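# Place tube rack in fume hood and close sash

## Task

Set the tube rack on the fume hood's work surface so that the whole rack lies past the orange tape line. It must stand upright, and each tube must be seated all the way down in a hole. Close the sash completely. The rack and tubes must never touch the floor, and the robot must not tip over or finish leaning; either one fails the task. Everything must stay in place without the robot holding it. At the end, release and move the robot away.

## Robot and tools

Robot: a Hello Robot Stretch 4 in simulation. It has one arm. The base rolls on omni wheels and can drive, strafe and spin. A lift rides up and down a mast, and a telescoping arm reaches forward from it. The wrist has yaw, pitch and roll, and a two-finger gripper sits at the end. The robot is about 1.6 m tall, and its base rim lies within 0.23 m of the base origin. A loose object may sometimes get a brief shove from outside.

Frames: the base frame sits on the floor under the base centre, with x forward, y left and z up. hand_pose is reported in this frame. It marks a point between the open fingertips, and the printed value may be slightly off. With all wrist joints at zero, the hand axes line up with the base axes. The odometry frame is the base frame at the start of the scene. base_odometry counts wheel rotation only, so slip shows up as travel. Its heading runs from -3.142 to 3.142, with left positive.

execute_actions: the argument "actions" is a list holding one action, or empty to just read the state and images. "cameras" picks which images come back: head_camera, head_left_camera, head_right_camera, wrist_camera or "all". Leaving it out or passing null also means all, and [] means none. An action may contain "base", "joints" or both, plus optional "pace" and "contact_limits". Alternatively it can be {"end_of_arm": "enable_torque"} alone, which re-powers any wrist or gripper motor that has cut out.
- "base" takes exactly one relative move, measured from the base position in the latest reported state. translate_m is metres straight ahead, forward positive, -2 to 2. strafe_m is metres sideways, left positive, -2 to 2. rotate_rad is radians of on-the-spot turning, counter-clockwise positive, -3.2 to 3.2.
- "joints" is one dict keyed by joint name, and every value is an absolute target. lift_m runs 0 to 1.2 m. arm_m runs 0 to 0.55 m of extension. wrist_yaw_rad runs -1.134 to 4.276: 0 faces forward, positive turns left, 3.14 is folded back, and above 3.4 the arm may block it. wrist_pitch_rad runs -1.117 to 4.259: 0 is level and 1.57 points straight down. wrist_roll_rad runs -1.117 to 4.259: at 0 the fingers are level, and positive rolls clockwise as seen from behind. gripper_m runs -0.038 to 0.141 and is the fingertip gap in metres; negative values press the fingers together. The done tolerances are about ±0.004 m for the lift, arm and gripper, ±0.02 for yaw and roll, and ±0.05 for pitch.
- "pace" is "slow", "default", "fast" or "max". The base tops out at 0.1, 0.3, 0.4 or 0.6 m/s and 1, 2, 3 or 4 rad/s for these. With the lift above 0.2 the base is slowed further, down to 0.3 m/s and 1 rad/s at full height.
- "contact_limits" takes only arm_m, from 0 (most gentle) to 0.75 (firmest). The default is 0.5.
Motions in one action start together and may finish at different times. Any joint or base you leave out may keep pushing toward its earlier target. A joint target outside its range gets clamped, and the result notes this. Any other bad value or unknown key rejects the whole call, and nothing moves. If a result reports a stop, the later execute_actions, wait and finished_scene calls in that same reply are skipped.

wait: "seconds" from 0 to 10. Nothing new is commanded, and it returns the state and images. zoom_image: "camera" plus "region" [x0, y0, x1, y1] in pixels from the top-left corner, at most 504 by 504. It enlarges the latest full image from that camera. finished_scene: "scene" is the number of the scene to close. It is final, and its result tells whether the task succeeded.

Result lines: base_status and joint_status give how each motion ended. "done" means reached; for the base it means the wheels turned the commanded amount, slip included. "off_target" means it stopped short and may still push. "contact_stop_at_<key>" means it hit something; that part drops its target and may go slack, so a slack lift can sag under load and slack wheels can roll. "limit_stop_at_<name>" is a built-in limit. "limit_stop_at_tilt" means a lean over 6 degrees, which leaves the lift, arm and wheels slack until the lean eases. "limit_stop_at_own_body" means a self-collision guard; it is likeliest with pitch below -0.2 and roll below -0.4 or above 4. "torque_fault" means a wrist or gripper motor went limp until enable_torque is sent. on_its_own lists uncommanded effects; its "held at" value is the held target, not the actual position. lidar_m is 12 distances in 30-degree sectors counter-clockwise from straight ahead (4th left, 7th behind, 10th right). It sees roughly 0.15 m up to robot height and misses clear or thin objects. "-" means nothing seen or closer than 0.25 m. wrist_depth_mm is a 7x7 grid of depths in mm, 100 to 2000, read from the top left. base_tilt is in degrees, with forward and right positive, and carries a fixed bias of up to 1.5. If turned_by_wheels and turned_by_imu differ by more than about 0.1 rad, a collision or slip has likely occurred and the heading has drifted by that difference. motor_effort is in percent, with the action's peak in brackets; it is noisy and carries a fixed bias. For wheels, positive means turning right. Held loads push wrist_pitch effort away from 0.

Gripping: command gripper_m below the object's width. A smaller value squeezes harder and pulls the object toward the wrist. Neither the reading nor "done" proves you are holding something; a firm grip shows up as a change in gripper effort. If the fingertips jam on a surface, raise the lift.

Cameras: head_camera looks forward and down from the mast top, so turn the base to look elsewhere. head_left_camera and head_right_camera are fisheyes that look more steeply down and show the base and arm. wrist_camera looks along the fingers, with the tips near the bottom of its image.

Cautions: to unfold at the start, send lift_m 0.4 with wrist_yaw_rad 0. Avoid turning or driving with more than 1 kg held and arm_m above 0.2, especially at fast paces, and avoid hard sustained pushes with the gripper raised; both risk tipping. Avoid drops, slams, hard impacts and pressing the gripper into things, which can cause torque faults. Between replies the robot keeps its last command. Shorter robot motion time is better.

Each tool is called after "Call:" as name(argument=value, ...) on one line, values as JSON.

## Session

Call:
execute_actions(actions=[])

Scene clock: 0.00 s.
base_odometry: x=+0.000 y=+0.000 heading=+0.000 (m, m, rad; odometry frame)
turned_by_wheels: +0.000 (rad since the last result)
turned_by_imu: +0.000 (rad since the last result)
base_tilt: forward=+1.3 right=-0.6 (deg)
lidar_m: 2.74 1.35 1.32 1.45 1.17 1.18 1.30 1.95 2.16 2.22 1.76 2.11
base_status: not commanded
joint_positions: lift_m=+0.212 arm_m=+0.000 wrist_yaw_rad=+3.085 wrist_pitch_rad=+0.017 wrist_roll_rad=+0.011 gripper_m=+0.057
joint_status: not commanded
motor_effort: lift_m=+21 arm_m=-1 wrist_yaw_rad=+1 wrist_pitch_rad=-9 wrist_roll_rad=+0 gripper_m=-2 wheel_0=+1 wheel_1=+0 wheel_2=+0 (%)
hand_pose: x=-0.1122 y=+0.1037 z=+0.3851 quat_wxyz=(+0.028, -0.008, +0.006, +1.000) (m; base frame)
wrist_depth_mm: - 138 1576 1397 1229 1098 976 / - 138 1537 1366 1229 1118 1008 / 108 140 256 1397 1255 1078 1008 / 136 153 1661 1397 1255 1138 1025 / - - 1618 1430 1205 1138 1008 / 1366 1366 202 1182 1060 1098 1025 / 976 878 976 - 946 842 854
pictures: head_camera, head_left_camera, head_right_camera, wrist_camera
Images, in order (width x height): head_camera 420x560, head_left_camera 420x672, head_right_camera 420x672, wrist_camera 616x392.

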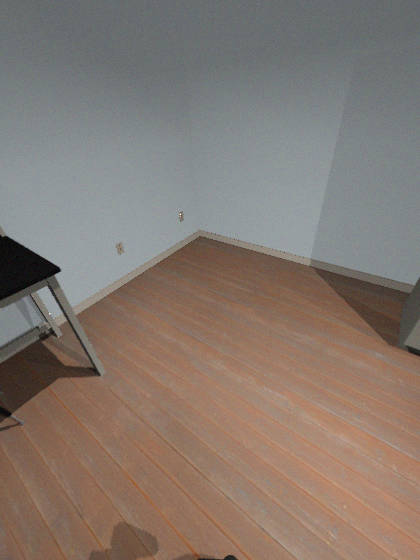

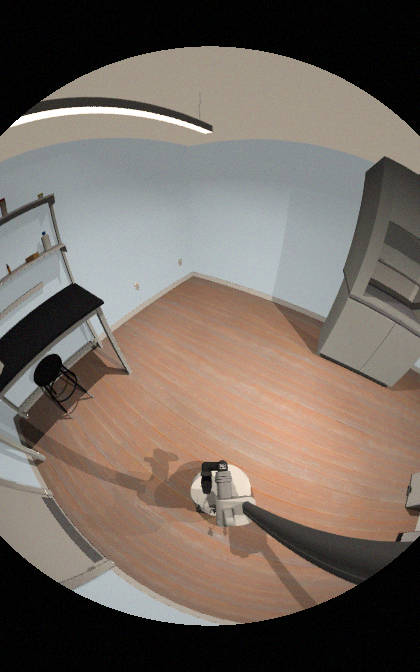

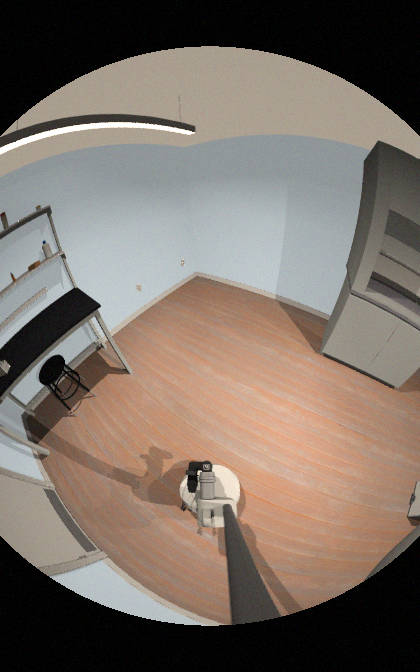

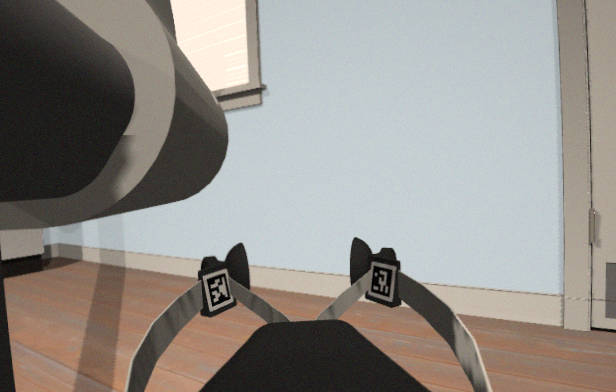

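Call:
execute_actions(actions=[{"base":{"rotate_rad":-0.8},"joints":{"lift_m":0.4,"wrist_yaw_rad":0}}])

Call:
execute_actions(actions=[{"base":{"rotate_rad":1.9},"joints":{"lift_m":0.9}}])

Scene clock: 4.50 s.
base_odometry: x=+0.000 y=+0.000 heading=-0.800 (m, m, rad; odometry frame)
turned_by_wheels: -0.800 (rad since the last result)
turned_by_imu: -0.789 (rad since the last result)
base_tilt: forward=+1.3 right=-0.7 (deg)
lidar_m: 1.75 2.57 2.32 1.33 1.33 1.33 1.19 1.19 1.43 2.17 2.18 1.89
base_status: done
joint_positions: lift_m=+0.400 arm_m=+0.000 wrist_yaw_rad=+0.000 wrist_pitch_rad=+0.017 wrist_roll_rad=+0.011 gripper_m=+0.057
joint_status: all done
motor_effort: lift_m=+25(25) arm_m=-1(1) wrist_yaw_rad=+0(6) wrist_pitch_rad=-8(10) wrist_roll_rad=+0(1) gripper_m=-3(2) wheel_0=+1(7) wheel_1=+0(8) wheel_2=+0(6) (%)
hand_pose: x=+0.4593 y=-0.0873 z=+0.5729 quat_wxyz=(+1.000, +0.005, +0.009, +0.000) (m; base frame)
wrist_depth_mm: - - - 1537 - 1808 - / - - - 1499 - 1756 - / - - - 1576 1576 1708 - / - - - 1537 1576 1618 - / - - - 1537 1576 1661 - / 1983 1921 202 1499 1499 1708 1618 / 1366 1229 1366 - 1336 1182 1182
pictures: head_camera, head_left_camera, head_right_camera, wrist_camera
Images, in order (width x height): head_camera 420x560, head_left_camera 420x672, head_right_camera 420x672, wrist_camera 616x392.

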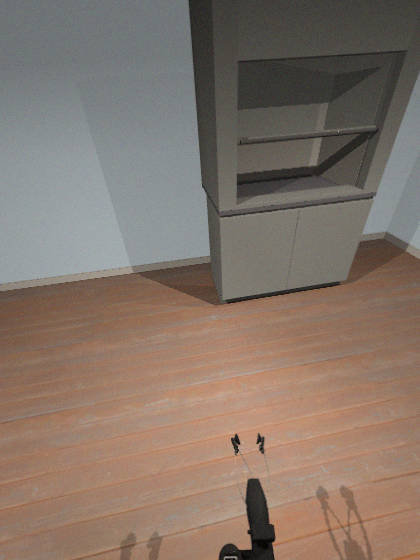

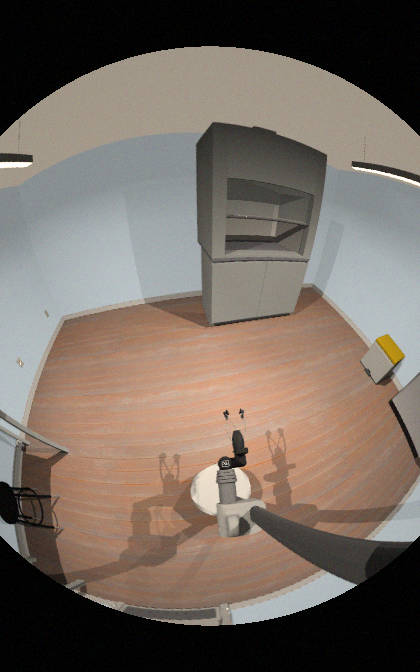

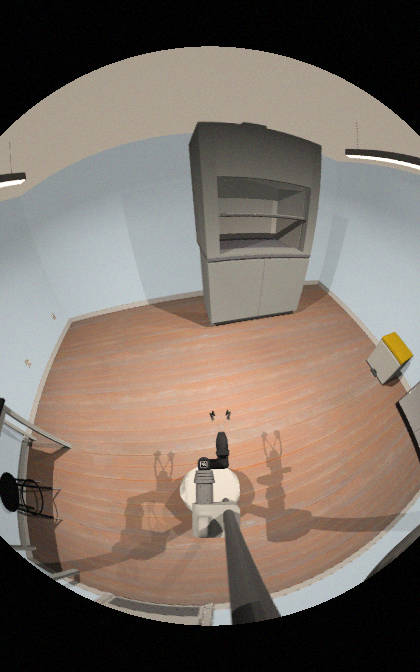

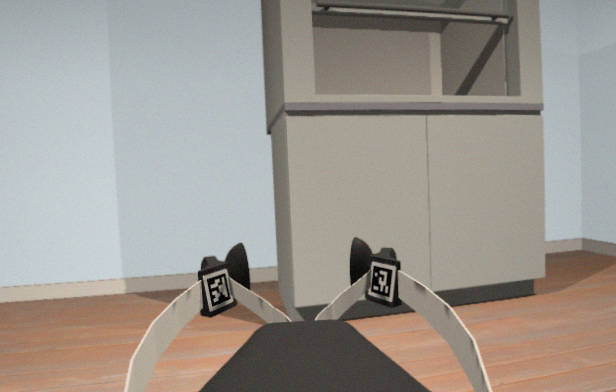

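Scene clock: 7.43 s.
base_odometry: x=+0.000 y=+0.000 heading=+1.100 (m, m, rad; odometry frame)
turned_by_wheels: +1.900 (rad since the last result)
turned_by_imu: +1.875 (rad since the last result)
base_tilt: forward=+1.3 right=-0.7 (deg)
lidar_m: 1.31 1.42 1.17 1.17 1.31 2.01 2.15 2.15 1.77 2.53 2.69 1.33
base_status: done
joint_positions: lift_m=+0.900 arm_m=+0.000 wrist_yaw_rad=+0.000 wrist_pitch_rad=+0.017 wrist_roll_rad=+0.011 gripper_m=+0.057
joint_status: all done
motor_effort: lift_m=+24(23) arm_m=-2(1) wrist_yaw_rad=+1(0) wrist_pitch_rad=-8(8) wrist_roll_rad=-2(1) gripper_m=-1(2) wheel_0=-2(7) wheel_1=-1(5) wheel_2=-1(10) (%)
hand_pose: x=+0.4593 y=-0.0874 z=+1.0729 quat_wxyz=(+1.000, +0.005, +0.009, +0.000) (m; base frame)
wrist_depth_mm: 1576 1808 1756 1708 1756 1708 1708 / 1537 1921 1921 1863 1756 1756 1708 / 1537 1983 1921 1808 1756 1808 1661 / 1576 - 1921 1863 1863 1708 1708 / 1366 1205 1205 1160 1078 1336 1756 / 1397 1921 203 1863 1863 1756 1808 / 1336 1808 - - 1808 1756 1808
pictures: head_camera, head_left_camera, head_right_camera, wrist_camera
Images, in order (width x height): head_camera 420x560, head_left_camera 420x672, head_right_camera 420x672, wrist_camera 616x392.

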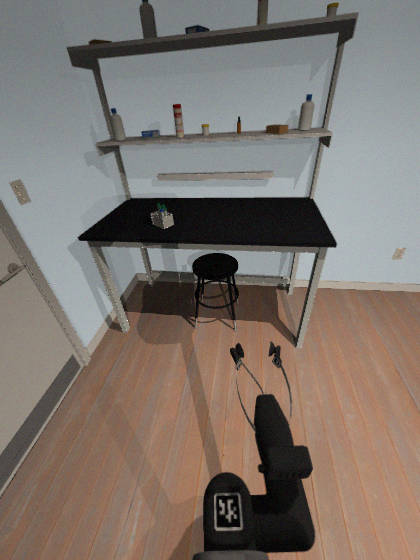

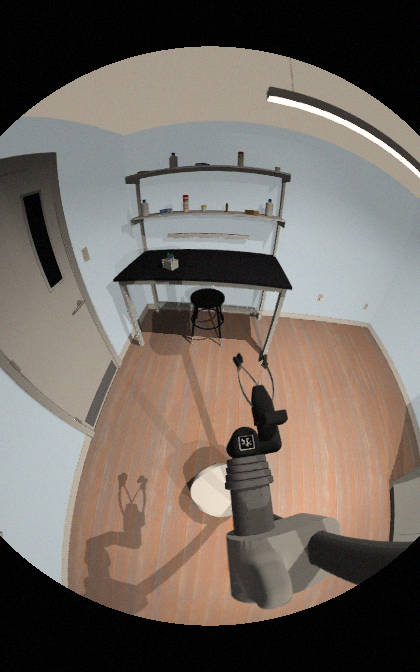

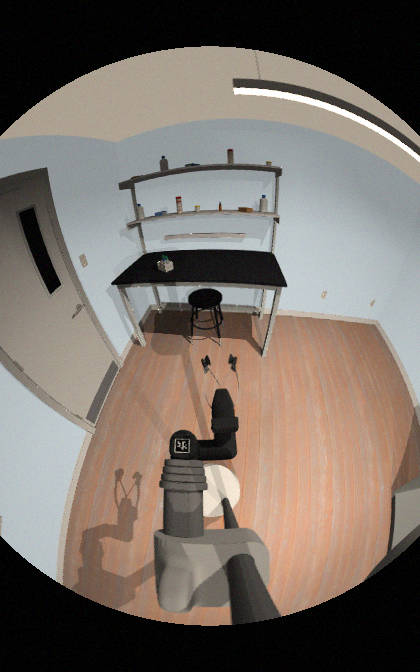

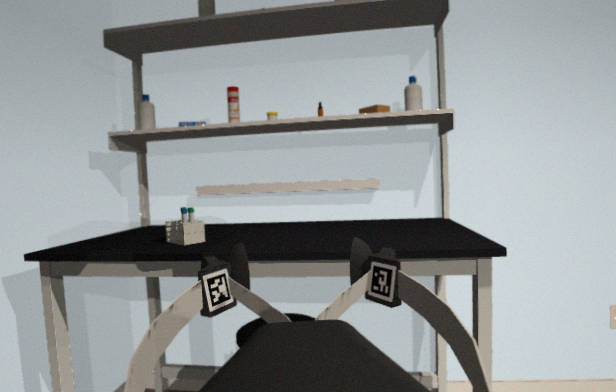

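Call:
execute_actions(actions=[{"base":{"translate_m":0.65},"joints":{"lift_m":1.0,"wrist_pitch_rad":0.3},"pace":"fast"}], cameras=[])

Call:
execute_actions(actions=[{"base":{"strafe_m":0.35},"pace":"fast"}])

Scene clock: 13.40 s.
base_odometry: x=+0.295 y=+0.579 heading=+1.100 (m, m, rad; odometry frame)
turned_by_wheels: +0.000 (rad since the last result)
turned_by_imu: -0.001 (rad since the last result)
base_tilt: forward=+1.3 right=-0.7 (deg)
lidar_m: 0.67 0.74 1.06 1.09 1.22 1.80 2.78 2.28 2.05 2.63 0.85 0.69
base_status: done
joint_positions: lift_m=+1.000 arm_m=+0.000 wrist_yaw_rad=+0.000 wrist_pitch_rad=+0.302 wrist_roll_rad=+0.011 gripper_m=+0.057
joint_status: all done
motor_effort: lift_m=+24(25) arm_m=-1(1) wrist_yaw_rad=+0(0) wrist_pitch_rad=-7(8) wrist_roll_rad=+1(0) gripper_m=-2(0) wheel_0=+2(6) wheel_1=+2(5) wheel_2=+2(12) (%)
hand_pose: x=+0.4463 y=-0.0874 z=+1.0922 quat_wxyz=(+0.989, +0.005, +0.150, -0.001) (m; base frame)
wrist_depth_mm: 1118 1205 1138 1138 1098 1078 1042 / 1229 1255 1229 1160 1118 1138 1098 / 1308 1308 1255 1255 1182 1160 1160 / 878 866 917 904 878 866 931 / 661 647 647 640 585 609 591 / 946 559 203 512 500 496 488 / 1397 1464 960 - 1430 1397 1397
pictures: none
No camera images: the call's "cameras" was empty. Leave "cameras" out to get every camera's image.

Scene clock: 15.70 s.
base_odometry: x=-0.017 y=+0.738 heading=+1.100 (m, m, rad; odometry frame)
turned_by_wheels: +0.000 (rad since the last result)
turned_by_imu: +0.000 (rad since the last result)
base_tilt: forward=+1.3 right=-0.7 (deg)
lidar_m: 0.74 0.83 0.75 0.72 0.79 1.33 2.75 2.69 2.36 2.98 0.93 0.72
base_status: done
joint_positions: lift_m=+1.000 arm_m=+0.000 wrist_yaw_rad=+0.000 wrist_pitch_rad=+0.302 wrist_roll_rad=+0.011 gripper_m=+0.057
joint_status: not commanded
motor_effort: lift_m=+24(24) arm_m=-1(2) wrist_yaw_rad=+1(2) wrist_pitch_rad=-7(7) wrist_roll_rad=-2(2) gripper_m=-2(2) wheel_0=+0(11) wheel_1=+0(9) wheel_2=+0(2) (%)
hand_pose: x=+0.4463 y=-0.0874 z=+1.0922 quat_wxyz=(+0.989, +0.005, +0.150, -0.001) (m; base frame)
wrist_depth_mm: 991 1138 1255 1160 1138 1138 1118 / 1008 1255 1229 1205 1205 1160 1138 / 991 1308 1308 1255 1255 1229 1160 / 931 931 842 820 891 854 831 / 683 654 634 627 580 603 597 / 723 1255 203 569 615 580 574 / 788 1229 1537 - 891 1366 1366
pictures: head_camera, head_left_camera, head_right_camera, wrist_camera
Images, in order (width x height): head_camera 420x560, head_left_camera 420x672, head_right_camera 420x672, wrist_camera 616x392.

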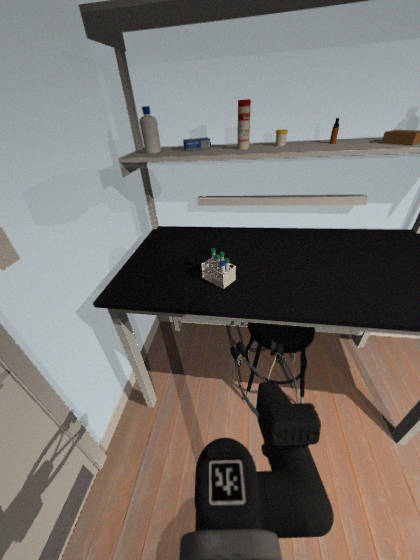

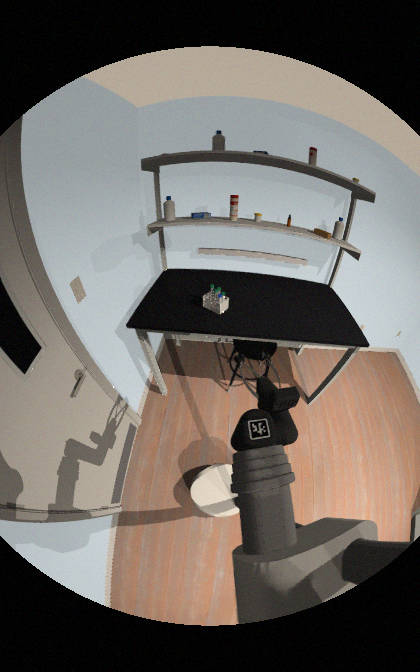

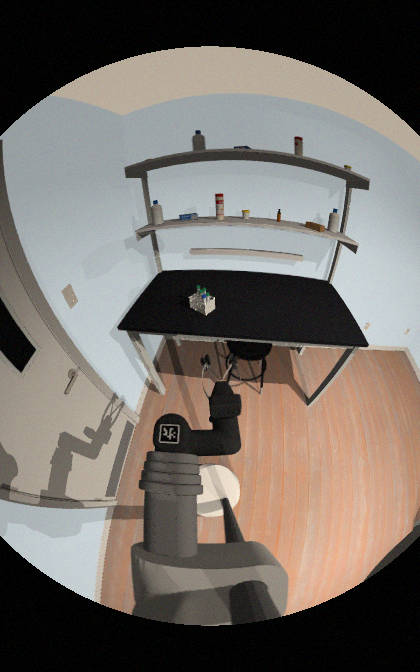

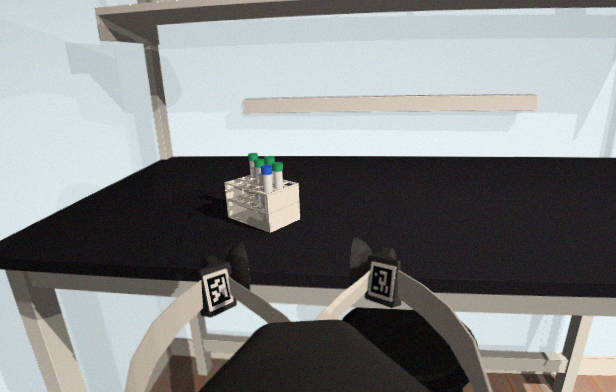

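Call:
zoom_image(camera="wrist_camera", region=[200,130,330,250])

Call:
zoom_image(camera="head_camera", region=[180,230,260,300])

Region (200, 130, 330, 250) of wrist_camera's 616x392 image, scaled by 3.877; it fills the top 465 rows of this view, and the rest is white.

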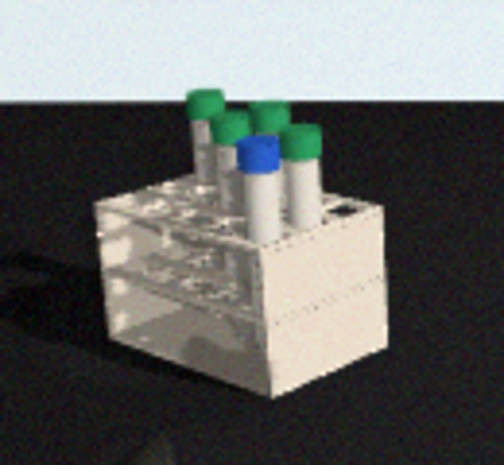

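Region (180, 230, 260, 300) of head_camera's 420x560 image, scaled by 6.300, with more detail than that image has; it fills the top 441 rows of this view, and the rest is white.

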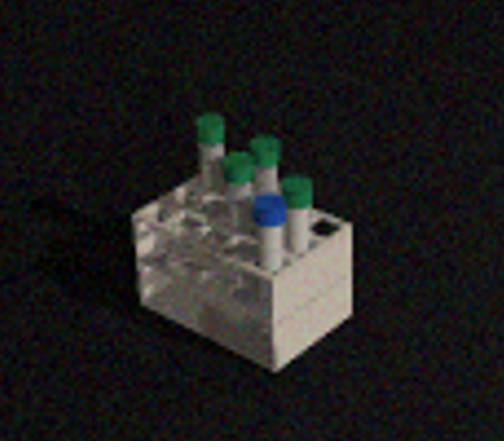

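Call:
execute_actions(actions=[{"base":{"strafe_m":0.3},"joints":{"lift_m":1.02,"wrist_yaw_rad":-0.7,"gripper_m":0.141},"pace":"fast"}], cameras=[])

Call:
execute_actions(actions=[{"base":{"translate_m":0.25},"joints":{"arm_m":0.22},"pace":"fast"}])

Scene clock: 28.07 s.
base_odometry: x=-0.284 y=+0.874 heading=+1.100 (m, m, rad; odometry frame)
turned_by_wheels: +0.000 (rad since the last result)
turned_by_imu: +0.001 (rad since the last result)
base_tilt: forward=+1.3 right=-0.6 (deg)
lidar_m: 0.79 0.52 0.44 0.43 0.49 0.81 2.69 2.97 2.61 3.25 0.97 0.79
base_status: done
joint_positions: lift_m=+1.020 arm_m=+0.000 wrist_yaw_rad=-0.700 wrist_pitch_rad=+0.302 wrist_roll_rad=+0.011 gripper_m=+0.141
joint_status: all done
motor_effort: lift_m=+24(27) arm_m=-1(2) wrist_yaw_rad=+1(4) wrist_pitch_rad=-7(7) wrist_roll_rad=+0(1) gripper_m=+0(2) wheel_0=+0(11) wheel_1=+0(11) wheel_2=+0(1) (%)
hand_pose: x=+0.3252 y=-0.2443 z=+1.1122 quat_wxyz=(+0.928, +0.057, +0.139, -0.340) (m; base frame)
wrist_depth_mm: 1008 1118 1281 1499 1756 - - / 1078 1229 1366 1618 1863 - - / 1118 1255 1430 1576 1863 - - / 1008 788 976 960 1025 1160 - / 707 691 732 891 - - - / 585 591 1042 169 1863 1863 1863 / 1308 1397 1499 - 1618 1537 1576
pictures: none
No camera images: the call's "cameras" was empty. Leave "cameras" out to get every camera's image.

Scene clock: 30.20 s.
base_odometry: x=-0.171 y=+1.097 heading=+1.101 (m, m, rad; odometry frame)
turned_by_wheels: +0.000 (rad since the last result)
turned_by_imu: +0.000 (rad since the last result)
base_tilt: forward=+1.3 right=-0.7 (deg)
lidar_m: 0.54 0.50 0.36 0.39 0.44 0.69 2.93 3.10 2.74 3.32 0.71 0.56
base_status: done
joint_positions: lift_m=+1.020 arm_m=+0.219 wrist_yaw_rad=-0.700 wrist_pitch_rad=+0.302 wrist_roll_rad=+0.011 gripper_m=+0.141
joint_status: all done
motor_effort: lift_m=+24(24) arm_m=+5(6) wrist_yaw_rad=+1(0) wrist_pitch_rad=-7(7) wrist_roll_rad=+1(2) gripper_m=+0(1) wheel_0=+1(6) wheel_1=+2(6) wheel_2=+1(12) (%)
hand_pose: x=+0.5445 y=-0.2443 z=+1.1122 quat_wxyz=(+0.928, +0.057, +0.139, -0.340) (m; base frame)
wrist_depth_mm: 723 798 891 1025 1138 1205 1756 / 750 831 946 1078 1281 1499 1863 / 750 831 946 1098 1308 1618 - / 809 891 960 960 946 917 904 / 691 683 647 661 654 615 640 / 530 477 415 169 488 484 500 / 436 424 427 - 430 413 1499
pictures: head_camera, head_left_camera, head_right_camera, wrist_camera
Images, in order (width x height): head_camera 420x560, head_left_camera 420x672, head_right_camera 420x672, wrist_camera 616x392.

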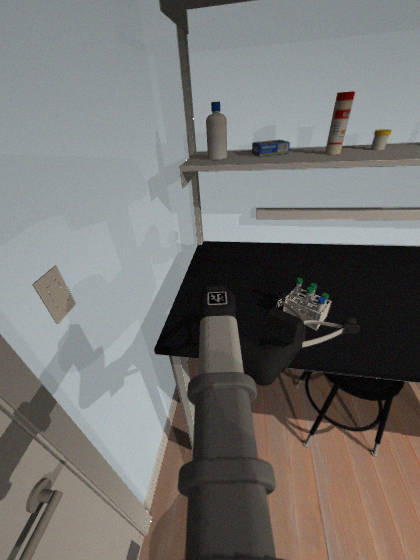

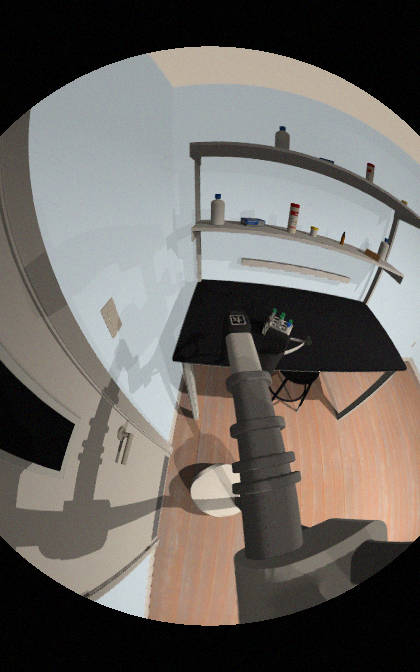

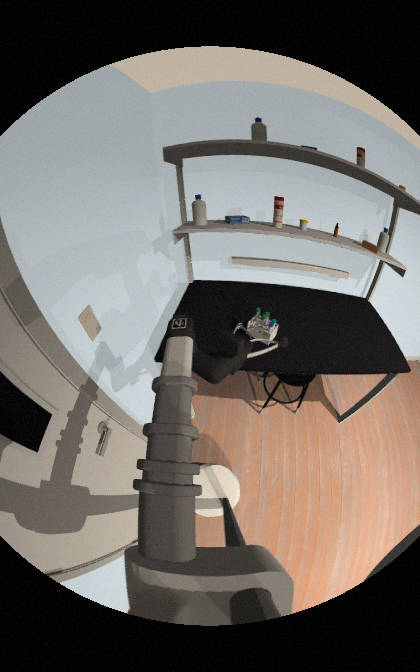

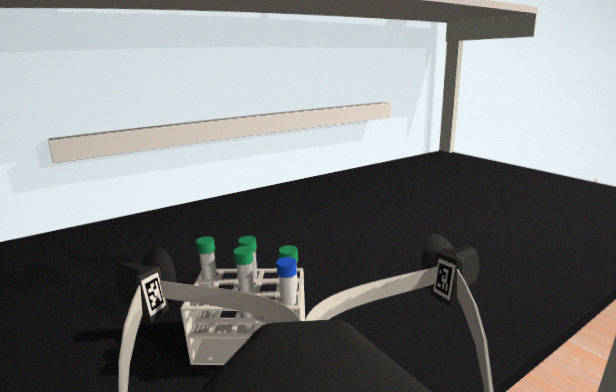

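Call:
execute_actions(actions=[{"base":{"strafe_m":-0.018},"joints":{"arm_m":0.33,"lift_m":0.93}}], cameras=["head_camera","wrist_camera"])

Scene clock: 39.10 s.
base_odometry: x=-0.155 y=+1.089 heading=+1.100 (m, m, rad; odometry frame)
turned_by_wheels: +0.000 (rad since the last result)
turned_by_imu: +0.000 (rad since the last result)
base_tilt: forward=+1.3 right=-0.7 (deg)
lidar_m: 0.55 0.57 0.38 0.40 0.45 0.72 2.95 3.09 2.73 3.29 0.67 0.54
base_status: done
joint_positions: lift_m=+0.930 arm_m=+0.329 wrist_yaw_rad=-0.700 wrist_pitch_rad=+0.302 wrist_roll_rad=+0.011 gripper_m=+0.141
joint_status: all done
motor_effort: lift_m=+16(23) arm_m=+5(6) wrist_yaw_rad=-1(0) wrist_pitch_rad=-8(7) wrist_roll_rad=+1(0) gripper_m=+0(1) wheel_0=-1(8) wheel_1=-1(9) wheel_2=+0(1) (%)
hand_pose: x=+0.6544 y=-0.2443 z=+1.0228 quat_wxyz=(+0.928, +0.057, +0.139, -0.340) (m; base frame)
wrist_depth_mm: 640 707 809 904 1042 1229 1576 / 640 707 778 904 1118 1281 1661 / 676 768 866 976 1098 1118 1661 / 676 715 699 676 661 647 640 / 496 492 436 306 445 445 455 / 375 343 296 169 334 345 355 / 309 306 309 - 307 294 294
pictures: head_camera, wrist_camera
Images, in order (width x height): head_camera 420x560, wrist_camera 616x392.

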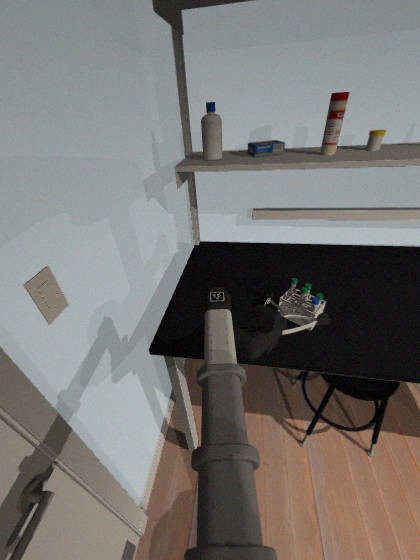

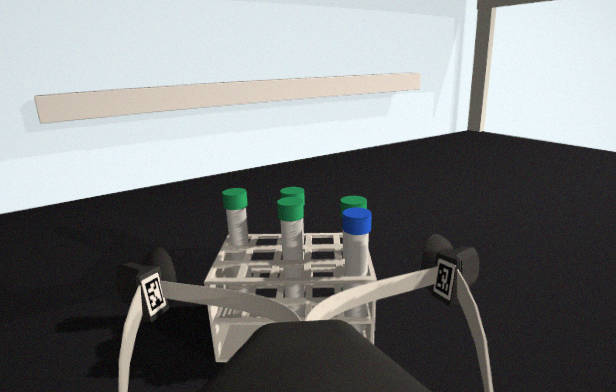

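Call:
execute_actions(actions=[{"base":{"strafe_m":-0.012},"joints":{"arm_m":0.355,"lift_m":0.865},"pace":"slow"}], cameras=["head_camera","wrist_camera"])

Call:
zoom_image(camera="head_camera", region=[230,250,360,360])

Scene clock: 43.63 s.
base_odometry: x=-0.145 y=+1.083 heading=+1.100 (m, m, rad; odometry frame)
turned_by_wheels: +0.000 (rad since the last result)
turned_by_imu: +0.000 (rad since the last result)
base_tilt: forward=+1.3 right=-0.7 (deg)
lidar_m: 0.54 0.56 0.39 0.42 0.48 0.78 2.96 3.07 2.74 3.27 0.68 0.55
base_status: done
joint_positions: lift_m=+0.865 arm_m=+0.354 wrist_yaw_rad=-0.700 wrist_pitch_rad=+0.302 wrist_roll_rad=+0.011 gripper_m=+0.141
joint_status: all done
motor_effort: lift_m=+16(16) arm_m=+5(9) wrist_yaw_rad=+1(1) wrist_pitch_rad=-8(7) wrist_roll_rad=+3(1) gripper_m=+1(0) wheel_0=+1(6) wheel_1=-2(5) wheel_2=+0(0) (%)
hand_pose: x=+0.6794 y=-0.2443 z=+0.9579 quat_wxyz=(+0.928, +0.057, +0.139, -0.340) (m; base frame)
wrist_depth_mm: 621 683 750 854 991 1160 1499 / 621 676 788 904 1060 1255 1576 / 654 723 768 723 707 778 788 / 517 504 297 272 407 466 462 / 357 353 297 278 245 314 327 / 268 245 244 169 248 245 253 / 220 216 224 - 220 209 210
pictures: head_camera, wrist_camera
Images, in order (width x height): head_camera 420x560, wrist_camera 616x392.

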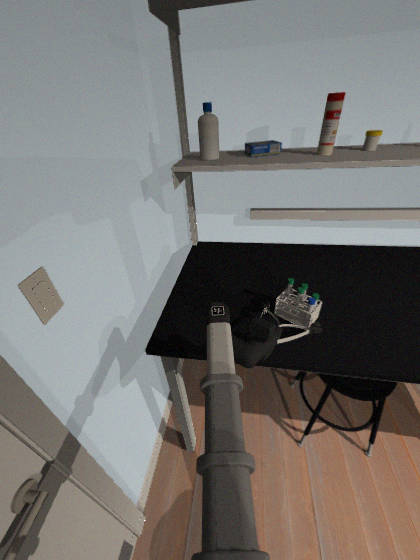

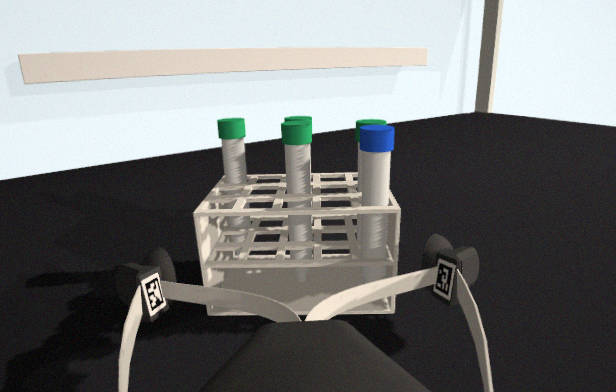

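Region (230, 250, 360, 360) of head_camera's 420x560 image, scaled by 3.877, with more detail than that image has; it fills the top 426 rows of this view, and the rest is white.

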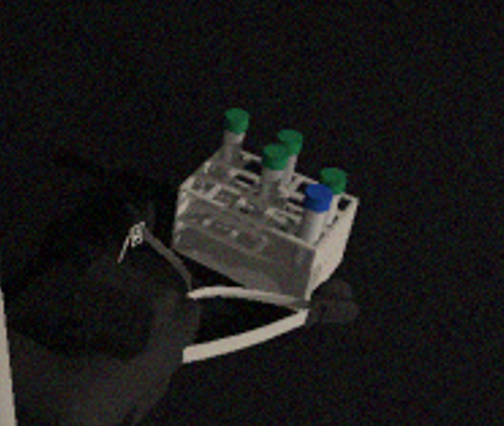

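Call:
execute_actions(actions=[{"base":{"strafe_m":-0.029},"joints":{"arm_m":0.39,"lift_m":0.86},"pace":"slow"}], cameras=["head_camera","wrist_camera"])

Call:
zoom_image(camera="head_camera", region=[230,250,360,360])

Scene clock: 47.13 s.
base_odometry: x=-0.119 y=+1.070 heading=+1.100 (m, m, rad; odometry frame)
turned_by_wheels: +0.000 (rad since the last result)
turned_by_imu: +0.000 (rad since the last result)
base_tilt: forward=+1.3 right=-0.6 (deg)
lidar_m: 0.52 0.59 0.42 0.45 0.52 0.82 2.95 3.04 2.68 3.26 0.68 0.52
base_status: done
joint_positions: lift_m=+0.860 arm_m=+0.389 wrist_yaw_rad=-0.700 wrist_pitch_rad=+0.302 wrist_roll_rad=+0.011 gripper_m=+0.141
joint_status: all done
motor_effort: lift_m=+16(16) arm_m=+5(3) wrist_yaw_rad=+1(1) wrist_pitch_rad=-7(6) wrist_roll_rad=-1(1) gripper_m=+1(0) wheel_0=+2(5) wheel_1=-2(6) wheel_2=+0(0) (%)
hand_pose: x=+0.7143 y=-0.2443 z=+0.9528 quat_wxyz=(+0.928, +0.057, +0.139, -0.340) (m; base frame)
wrist_depth_mm: 574 647 715 820 960 1138 1430 / 597 661 759 878 1008 1205 1576 / 634 683 732 640 615 768 741 / 504 496 249 239 224 455 445 / 343 342 249 231 206 304 317 / 260 236 220 168 223 238 244 / 213 210 214 - 211 202 202
pictures: head_camera, wrist_camera
Images, in order (width x height): head_camera 420x560, wrist_camera 616x392.

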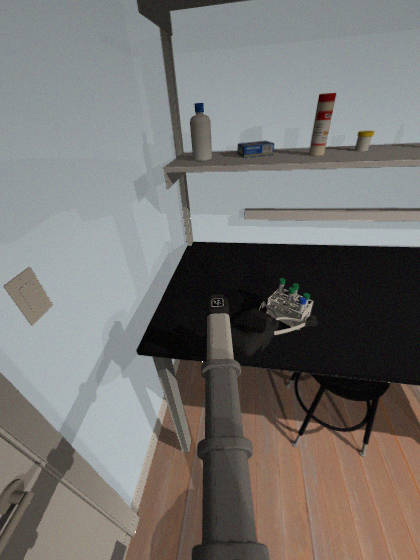

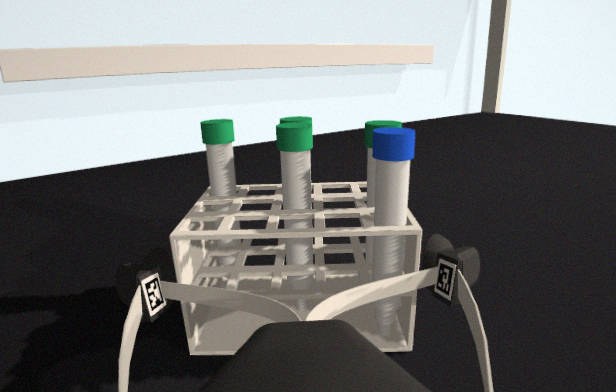

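Region (230, 250, 360, 360) of head_camera's 420x560 image, scaled by 3.877, with more detail than that image has; it fills the top 426 rows of this view, and the rest is white.

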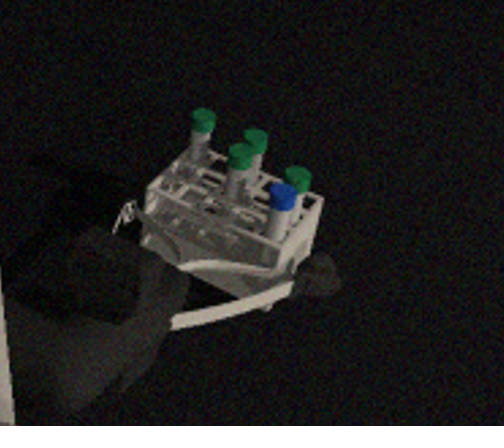

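Call:
execute_actions(actions=[{"base":{"strafe_m":-0.006},"joints":{"arm_m":0.402},"pace":"slow"}], cameras=["wrist_camera"])

Call:
execute_actions(actions=[{"joints":{"gripper_m":0.07},"pace":"slow"}], cameras=["head_camera","wrist_camera"])

Call:
zoom_image(camera="head_camera", region=[230,250,360,360])

Scene clock: 50.57 s.
base_odometry: x=-0.114 y=+1.068 heading=+1.100 (m, m, rad; odometry frame)
turned_by_wheels: +0.000 (rad since the last result)
turned_by_imu: +0.000 (rad since the last result)
base_tilt: forward=+1.3 right=-0.7 (deg)
lidar_m: 0.53 0.58 0.43 0.45 0.51 0.85 2.97 3.05 2.65 3.24 0.68 0.53
base_status: done
joint_positions: lift_m=+0.860 arm_m=+0.401 wrist_yaw_rad=-0.700 wrist_pitch_rad=+0.302 wrist_roll_rad=+0.011 gripper_m=+0.141
joint_status: all done
motor_effort: lift_m=+16(16) arm_m=+5(6) wrist_yaw_rad=+2(1) wrist_pitch_rad=-7(8) wrist_roll_rad=+2(1) gripper_m=+0(0) wheel_0=+3(5) wheel_1=-4(1) wheel_2=+0(1) (%)
hand_pose: x=+0.7263 y=-0.2443 z=+0.9528 quat_wxyz=(+0.928, +0.057, +0.139, -0.340) (m; base frame)
wrist_depth_mm: 569 640 707 820 946 1078 1397 / 580 640 750 866 991 1160 1537 / 621 683 732 634 609 759 759 / 500 492 260 222 220 449 442 / 343 338 223 230 204 304 317 / 262 236 216 168 219 236 246 / 213 209 213 - 213 201 203
pictures: wrist_camera
Images, in order (width x height): wrist_camera 616x392.

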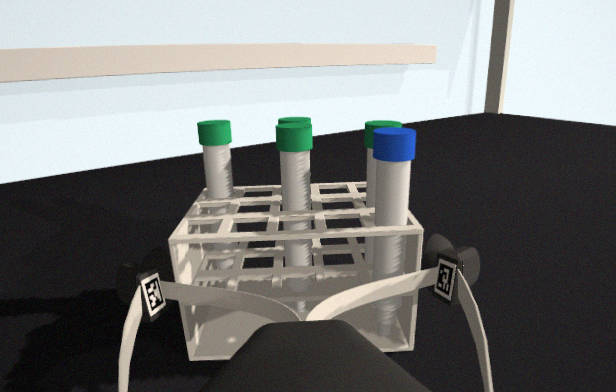

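Scene clock: 54.10 s.
base_odometry: x=-0.114 y=+1.068 heading=+1.100 (m, m, rad; odometry frame)
turned_by_wheels: +0.000 (rad since the last result)
turned_by_imu: +0.000 (rad since the last result)
base_tilt: forward=+1.3 right=-0.7 (deg)
lidar_m: 0.52 0.59 0.41 0.45 0.53 0.84 2.96 3.02 2.67 3.25 0.68 0.55
base_status: not commanded
joint_positions: lift_m=+0.860 arm_m=+0.401 wrist_yaw_rad=-0.700 wrist_pitch_rad=+0.303 wrist_roll_rad=+0.011 gripper_m=+0.070
joint_status: all done
motor_effort: lift_m=+16(16) arm_m=+5(5) wrist_yaw_rad=+1(1) wrist_pitch_rad=-10(10) wrist_roll_rad=+1(1) gripper_m=-20(16) wheel_0=+2(2) wheel_1=-4(4) wheel_2=+0(0) (%)
hand_pose: x=+0.7263 y=-0.2443 z=+0.9526 quat_wxyz=(+0.928, +0.057, +0.140, -0.340) (m; base frame)
wrist_depth_mm: 574 634 707 798 931 1078 1430 / 585 654 750 854 991 1182 1537 / 615 683 647 627 196 750 750 / 500 492 232 208 198 449 439 / 340 338 216 215 189 319 315 / 259 181 192 225 191 189 244 / 208 208 198 - 204 202 202
pictures: head_camera, wrist_camera
Images, in order (width x height): head_camera 420x560, wrist_camera 616x392.

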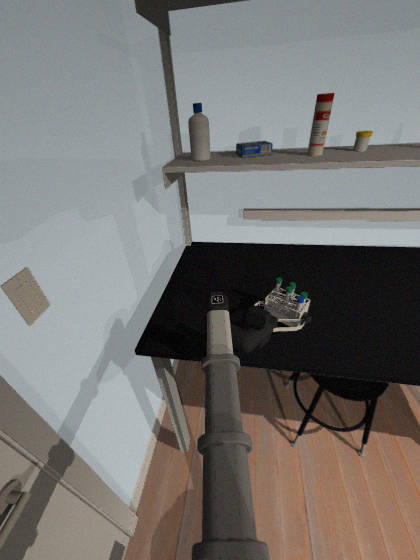

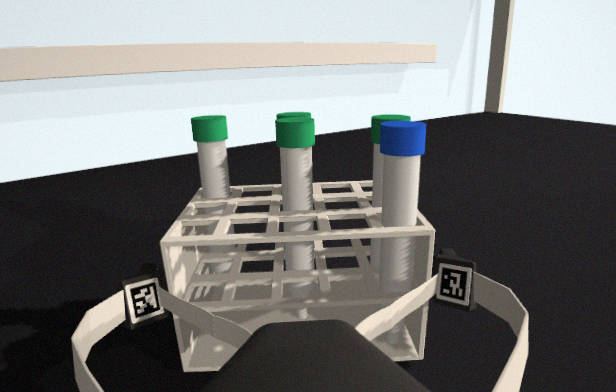

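Region (230, 250, 360, 360) of head_camera's 420x560 image, scaled by 3.877, with more detail than that image has; it fills the top 426 rows of this view, and the rest is white.

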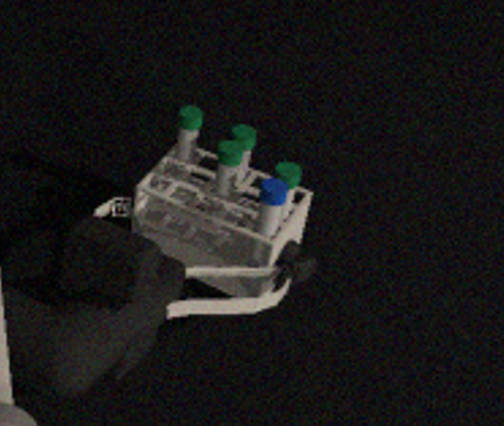

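Gripped. Squeeze a bit more and lift.

Call:
execute_actions(actions=[{"joints":{"gripper_m":0.045,"lift_m":0.9},"pace":"slow"}], cameras=["wrist_camera"])

Scene clock: 56.53 s.
base_odometry: x=-0.114 y=+1.068 heading=+1.100 (m, m, rad; odometry frame)
turned_by_wheels: +0.000 (rad since the last result)
turned_by_imu: +0.000 (rad since the last result)
base_tilt: forward=+1.3 right=-0.7 (deg)
lidar_m: 0.54 0.59 0.44 0.45 0.51 0.82 2.94 3.04 2.68 3.26 0.64 0.54
base_status: not commanded
joint_positions: lift_m=+0.900 arm_m=+0.401 wrist_yaw_rad=-0.700 wrist_pitch_rad=+0.303 wrist_roll_rad=+0.011 gripper_m=+0.046
joint_status: all done
motor_effort: lift_m=+25(27) arm_m=+5(5) wrist_yaw_rad=+0(1) wrist_pitch_rad=-11(11) wrist_roll_rad=-1(2) gripper_m=-24(27) wheel_0=+2(2) wheel_1=-4(4) wheel_2=+0(0) (%)
hand_pose: x=+0.7263 y=-0.2443 z=+0.9918 quat_wxyz=(+0.928, +0.057, +0.140, -0.340) (m; base frame)
wrist_depth_mm: 574 647 723 820 946 1098 1430 / 564 634 715 820 976 1182 1499 / 621 683 741 778 191 946 931 / 615 603 222 199 190 554 554 / 424 399 224 206 181 399 394 / 325 173 198 200 183 182 303 / 260 260 189 - 199 259 252
pictures: wrist_camera
Images, in order (width x height): wrist_camera 616x392.

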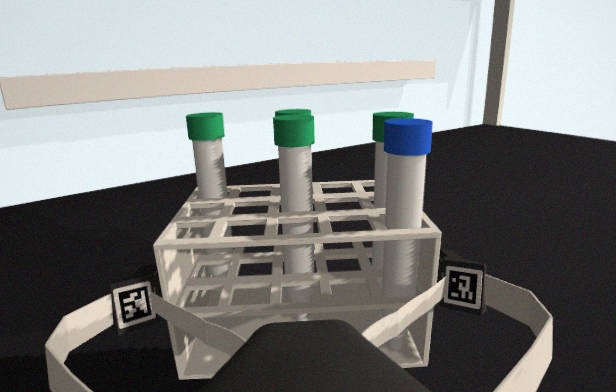

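Call:
execute_actions(actions=[{"base":{"translate_m":-0.15},"joints":{"arm_m":0.0,"lift_m":0.93,"wrist_yaw_rad":0}}], cameras=["wrist_camera"])

Call:
execute_actions(actions=[{"base":{"rotate_rad":-2.5},"pace":"slow"}], cameras=["wrist_camera","head_camera"])

Scene clock: 62.47 s.
base_odometry: x=-0.182 y=+0.934 heading=+1.100 (m, m, rad; odometry frame)
turned_by_wheels: +0.000 (rad since the last result)
turned_by_imu: +0.000 (rad since the last result)
base_tilt: forward=+1.3 right=-0.6 (deg)
lidar_m: 0.38 0.61 0.47 0.47 0.52 0.88 2.80 3.00 2.58 3.23 0.84 0.67
base_status: done
joint_positions: lift_m=+0.930 arm_m=+0.001 wrist_yaw_rad=+0.000 wrist_pitch_rad=+0.303 wrist_roll_rad=+0.011 gripper_m=+0.046
joint_status: all done
motor_effort: lift_m=+25(26) arm_m=-5(6) wrist_yaw_rad=+2(9) wrist_pitch_rad=-11(11) wrist_roll_rad=+2(0) gripper_m=-24(24) wheel_0=-1(7) wheel_1=-2(9) wheel_2=+0(9) (%)
hand_pose: x=+0.4471 y=-0.0875 z=+1.0217 quat_wxyz=(+0.989, +0.005, +0.151, -0.001) (m; base frame)
wrist_depth_mm: 683 960 1160 1138 1078 1078 1042 / 699 960 1182 1160 1118 1098 1060 / 699 960 931 904 190 1098 1060 / 707 768 223 199 190 661 647 / 661 530 224 207 180 462 484 / 654 174 198 200 183 181 820 / 647 820 189 - 200 798 750
pictures: wrist_camera
Images, in order (width x height): wrist_camera 616x392.

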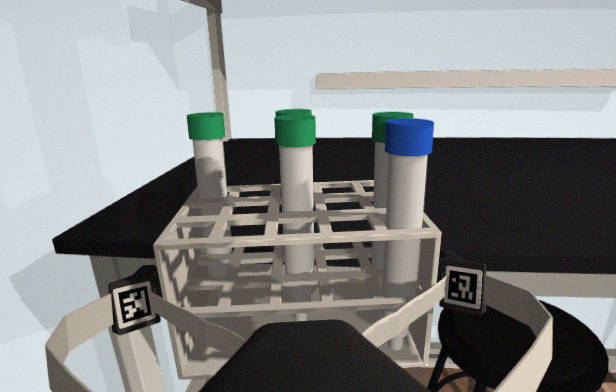

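Scene clock: 66.27 s.
base_odometry: x=-0.182 y=+0.934 heading=-1.399 (m, m, rad; odometry frame)
turned_by_wheels: -2.499 (rad since the last result)
turned_by_imu: -2.467 (rad since the last result)
base_tilt: forward=+1.3 right=-0.7 (deg)
lidar_m: 0.35 2.60 1.32 0.78 0.68 0.69 0.52 0.48 0.47 0.58 1.11 0.41
base_status: done
joint_positions: lift_m=+0.930 arm_m=+0.001 wrist_yaw_rad=+0.000 wrist_pitch_rad=+0.303 wrist_roll_rad=+0.011 gripper_m=+0.046
joint_status: not commanded
motor_effort: lift_m=+25(25) arm_m=-5(5) wrist_yaw_rad=+1(0) wrist_pitch_rad=-11(12) wrist_roll_rad=-1(1) gripper_m=-25(23) wheel_0=+3(6) wheel_1=+4(8) wheel_2=+3(6) (%)
hand_pose: x=+0.4471 y=-0.0874 z=+1.0217 quat_wxyz=(+0.989, +0.005, +0.151, -0.001) (m; base frame)
wrist_depth_mm: - - - - - - - / - - - - - - - / - - - - 185 - - / - - 223 200 197 - - / - - 224 207 182 - - / 1863 174 198 200 184 182 1756 / 1499 1499 189 - 199 1464 1499
pictures: head_camera, wrist_camera
Images, in order (width x height): head_camera 420x560, wrist_camera 616x392.

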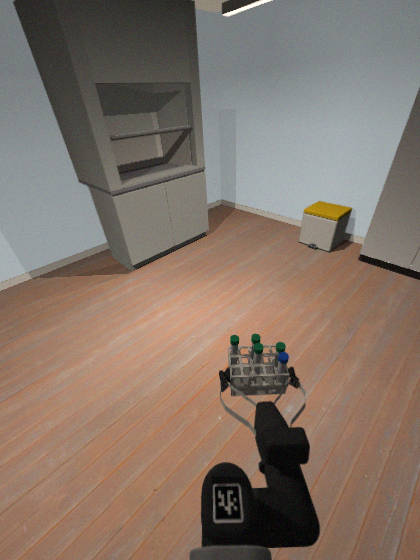

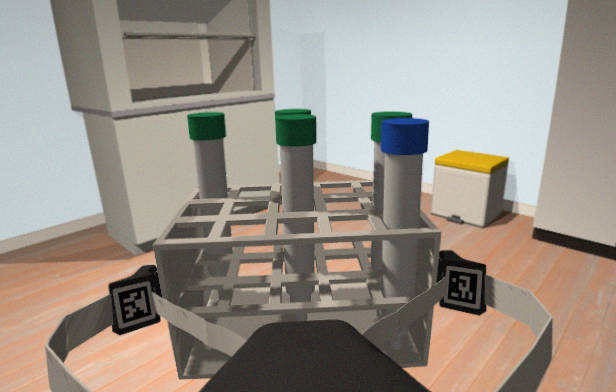

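Call:
execute_actions(actions=[{"base":{"translate_m":2.0},"pace":"fast"}], cameras=[])

Call:
execute_actions(actions=[{"base":{"rotate_rad":0.8},"pace":"slow"}])

Scene clock: 74.80 s.
base_odometry: x=+0.160 y=-1.036 heading=-1.399 (m, m, rad; odometry frame)
turned_by_wheels: +0.000 (rad since the last result)
turned_by_imu: -0.005 (rad since the last result)
base_tilt: forward=+1.3 right=-0.7 (deg)
lidar_m: 0.41 0.96 0.97 2.14 2.84 2.05 2.27 1.94 1.92 1.67 1.42 1.90
base_status: done
joint_positions: lift_m=+0.930 arm_m=+0.001 wrist_yaw_rad=+0.000 wrist_pitch_rad=+0.303 wrist_roll_rad=+0.011 gripper_m=+0.046
joint_status: not commanded
motor_effort: lift_m=+25(25) arm_m=-5(5) wrist_yaw_rad=+1(0) wrist_pitch_rad=-12(12) wrist_roll_rad=+1(1) gripper_m=-25(24) wheel_0=+3(7) wheel_1=+3(8) wheel_2=-2(12) (%)
hand_pose: x=+0.4471 y=-0.0874 z=+1.0217 quat_wxyz=(+0.989, +0.005, +0.151, -0.001) (m; base frame)
wrist_depth_mm: 1182 1008 931 - 1708 1537 1336 / 1205 1098 946 - 1756 1576 1397 / 1205 1025 946 - 184 1618 1397 / 741 854 223 200 194 1708 1464 / 759 831 224 206 182 1618 1537 / 759 174 198 200 183 182 1499 / 759 946 189 - 199 1499 1430
pictures: none
No camera images: the call's "cameras" was empty. Leave "cameras" out to get every camera's image.

Scene clock: 76.87 s.
base_odometry: x=+0.160 y=-1.037 heading=-0.600 (m, m, rad; odometry frame)
turned_by_wheels: +0.799 (rad since the last result)
turned_by_imu: +0.789 (rad since the last result)
base_tilt: forward=+1.3 right=-0.7 (deg)
lidar_m: 0.39 1.02 2.65 2.06 2.16 2.00 1.94 2.00 1.50 1.44 2.02 0.43
base_status: done
joint_positions: lift_m=+0.930 arm_m=+0.001 wrist_yaw_rad=+0.000 wrist_pitch_rad=+0.303 wrist_roll_rad=+0.011 gripper_m=+0.046
joint_status: not commanded
motor_effort: lift_m=+25(25) arm_m=-5(5) wrist_yaw_rad=+1(1) wrist_pitch_rad=-12(12) wrist_roll_rad=-1(0) gripper_m=-24(24) wheel_0=-4(7) wheel_1=-2(5) wheel_2=-3(9) (%)
hand_pose: x=+0.4471 y=-0.0874 z=+1.0217 quat_wxyz=(+0.989, +0.005, +0.151, -0.001) (m; base frame)
wrist_depth_mm: 668 750 1229 1229 1255 1229 891 / 1464 723 1281 1308 1308 1281 878 / 1499 741 759 750 192 878 831 / 1618 759 222 199 190 768 778 / 1661 788 224 207 182 809 798 / 1808 174 198 200 185 182 866 / 1499 917 189 - 200 917 917
pictures: head_camera, head_left_camera, head_right_camera, wrist_camera
Images, in order (width x height): head_camera 420x560, head_left_camera 420x672, head_right_camera 420x672, wrist_camera 616x392.

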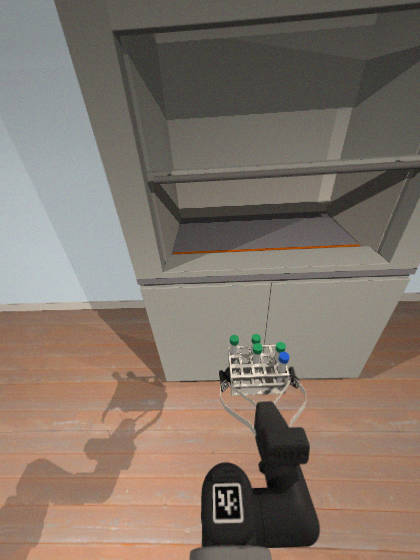

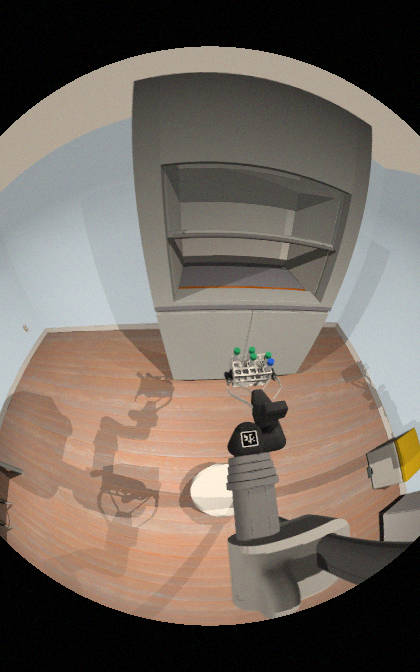

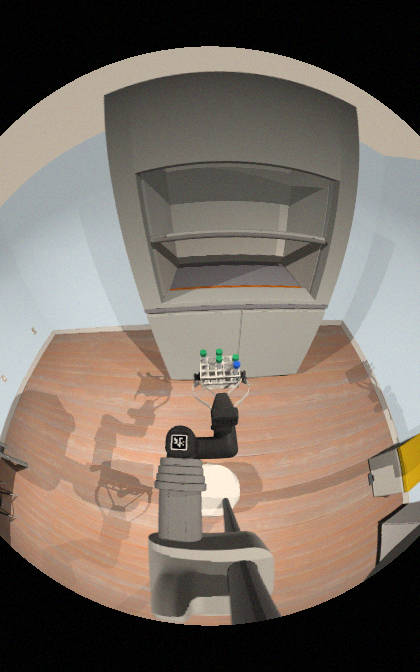

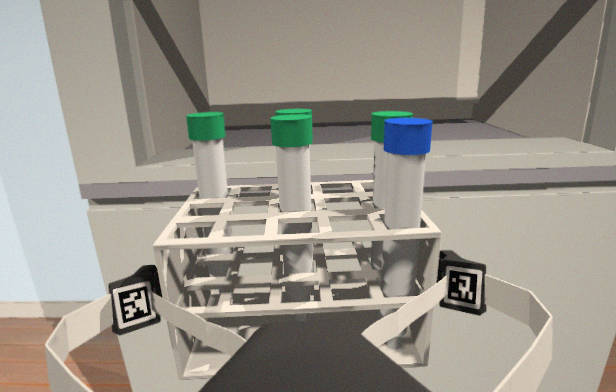

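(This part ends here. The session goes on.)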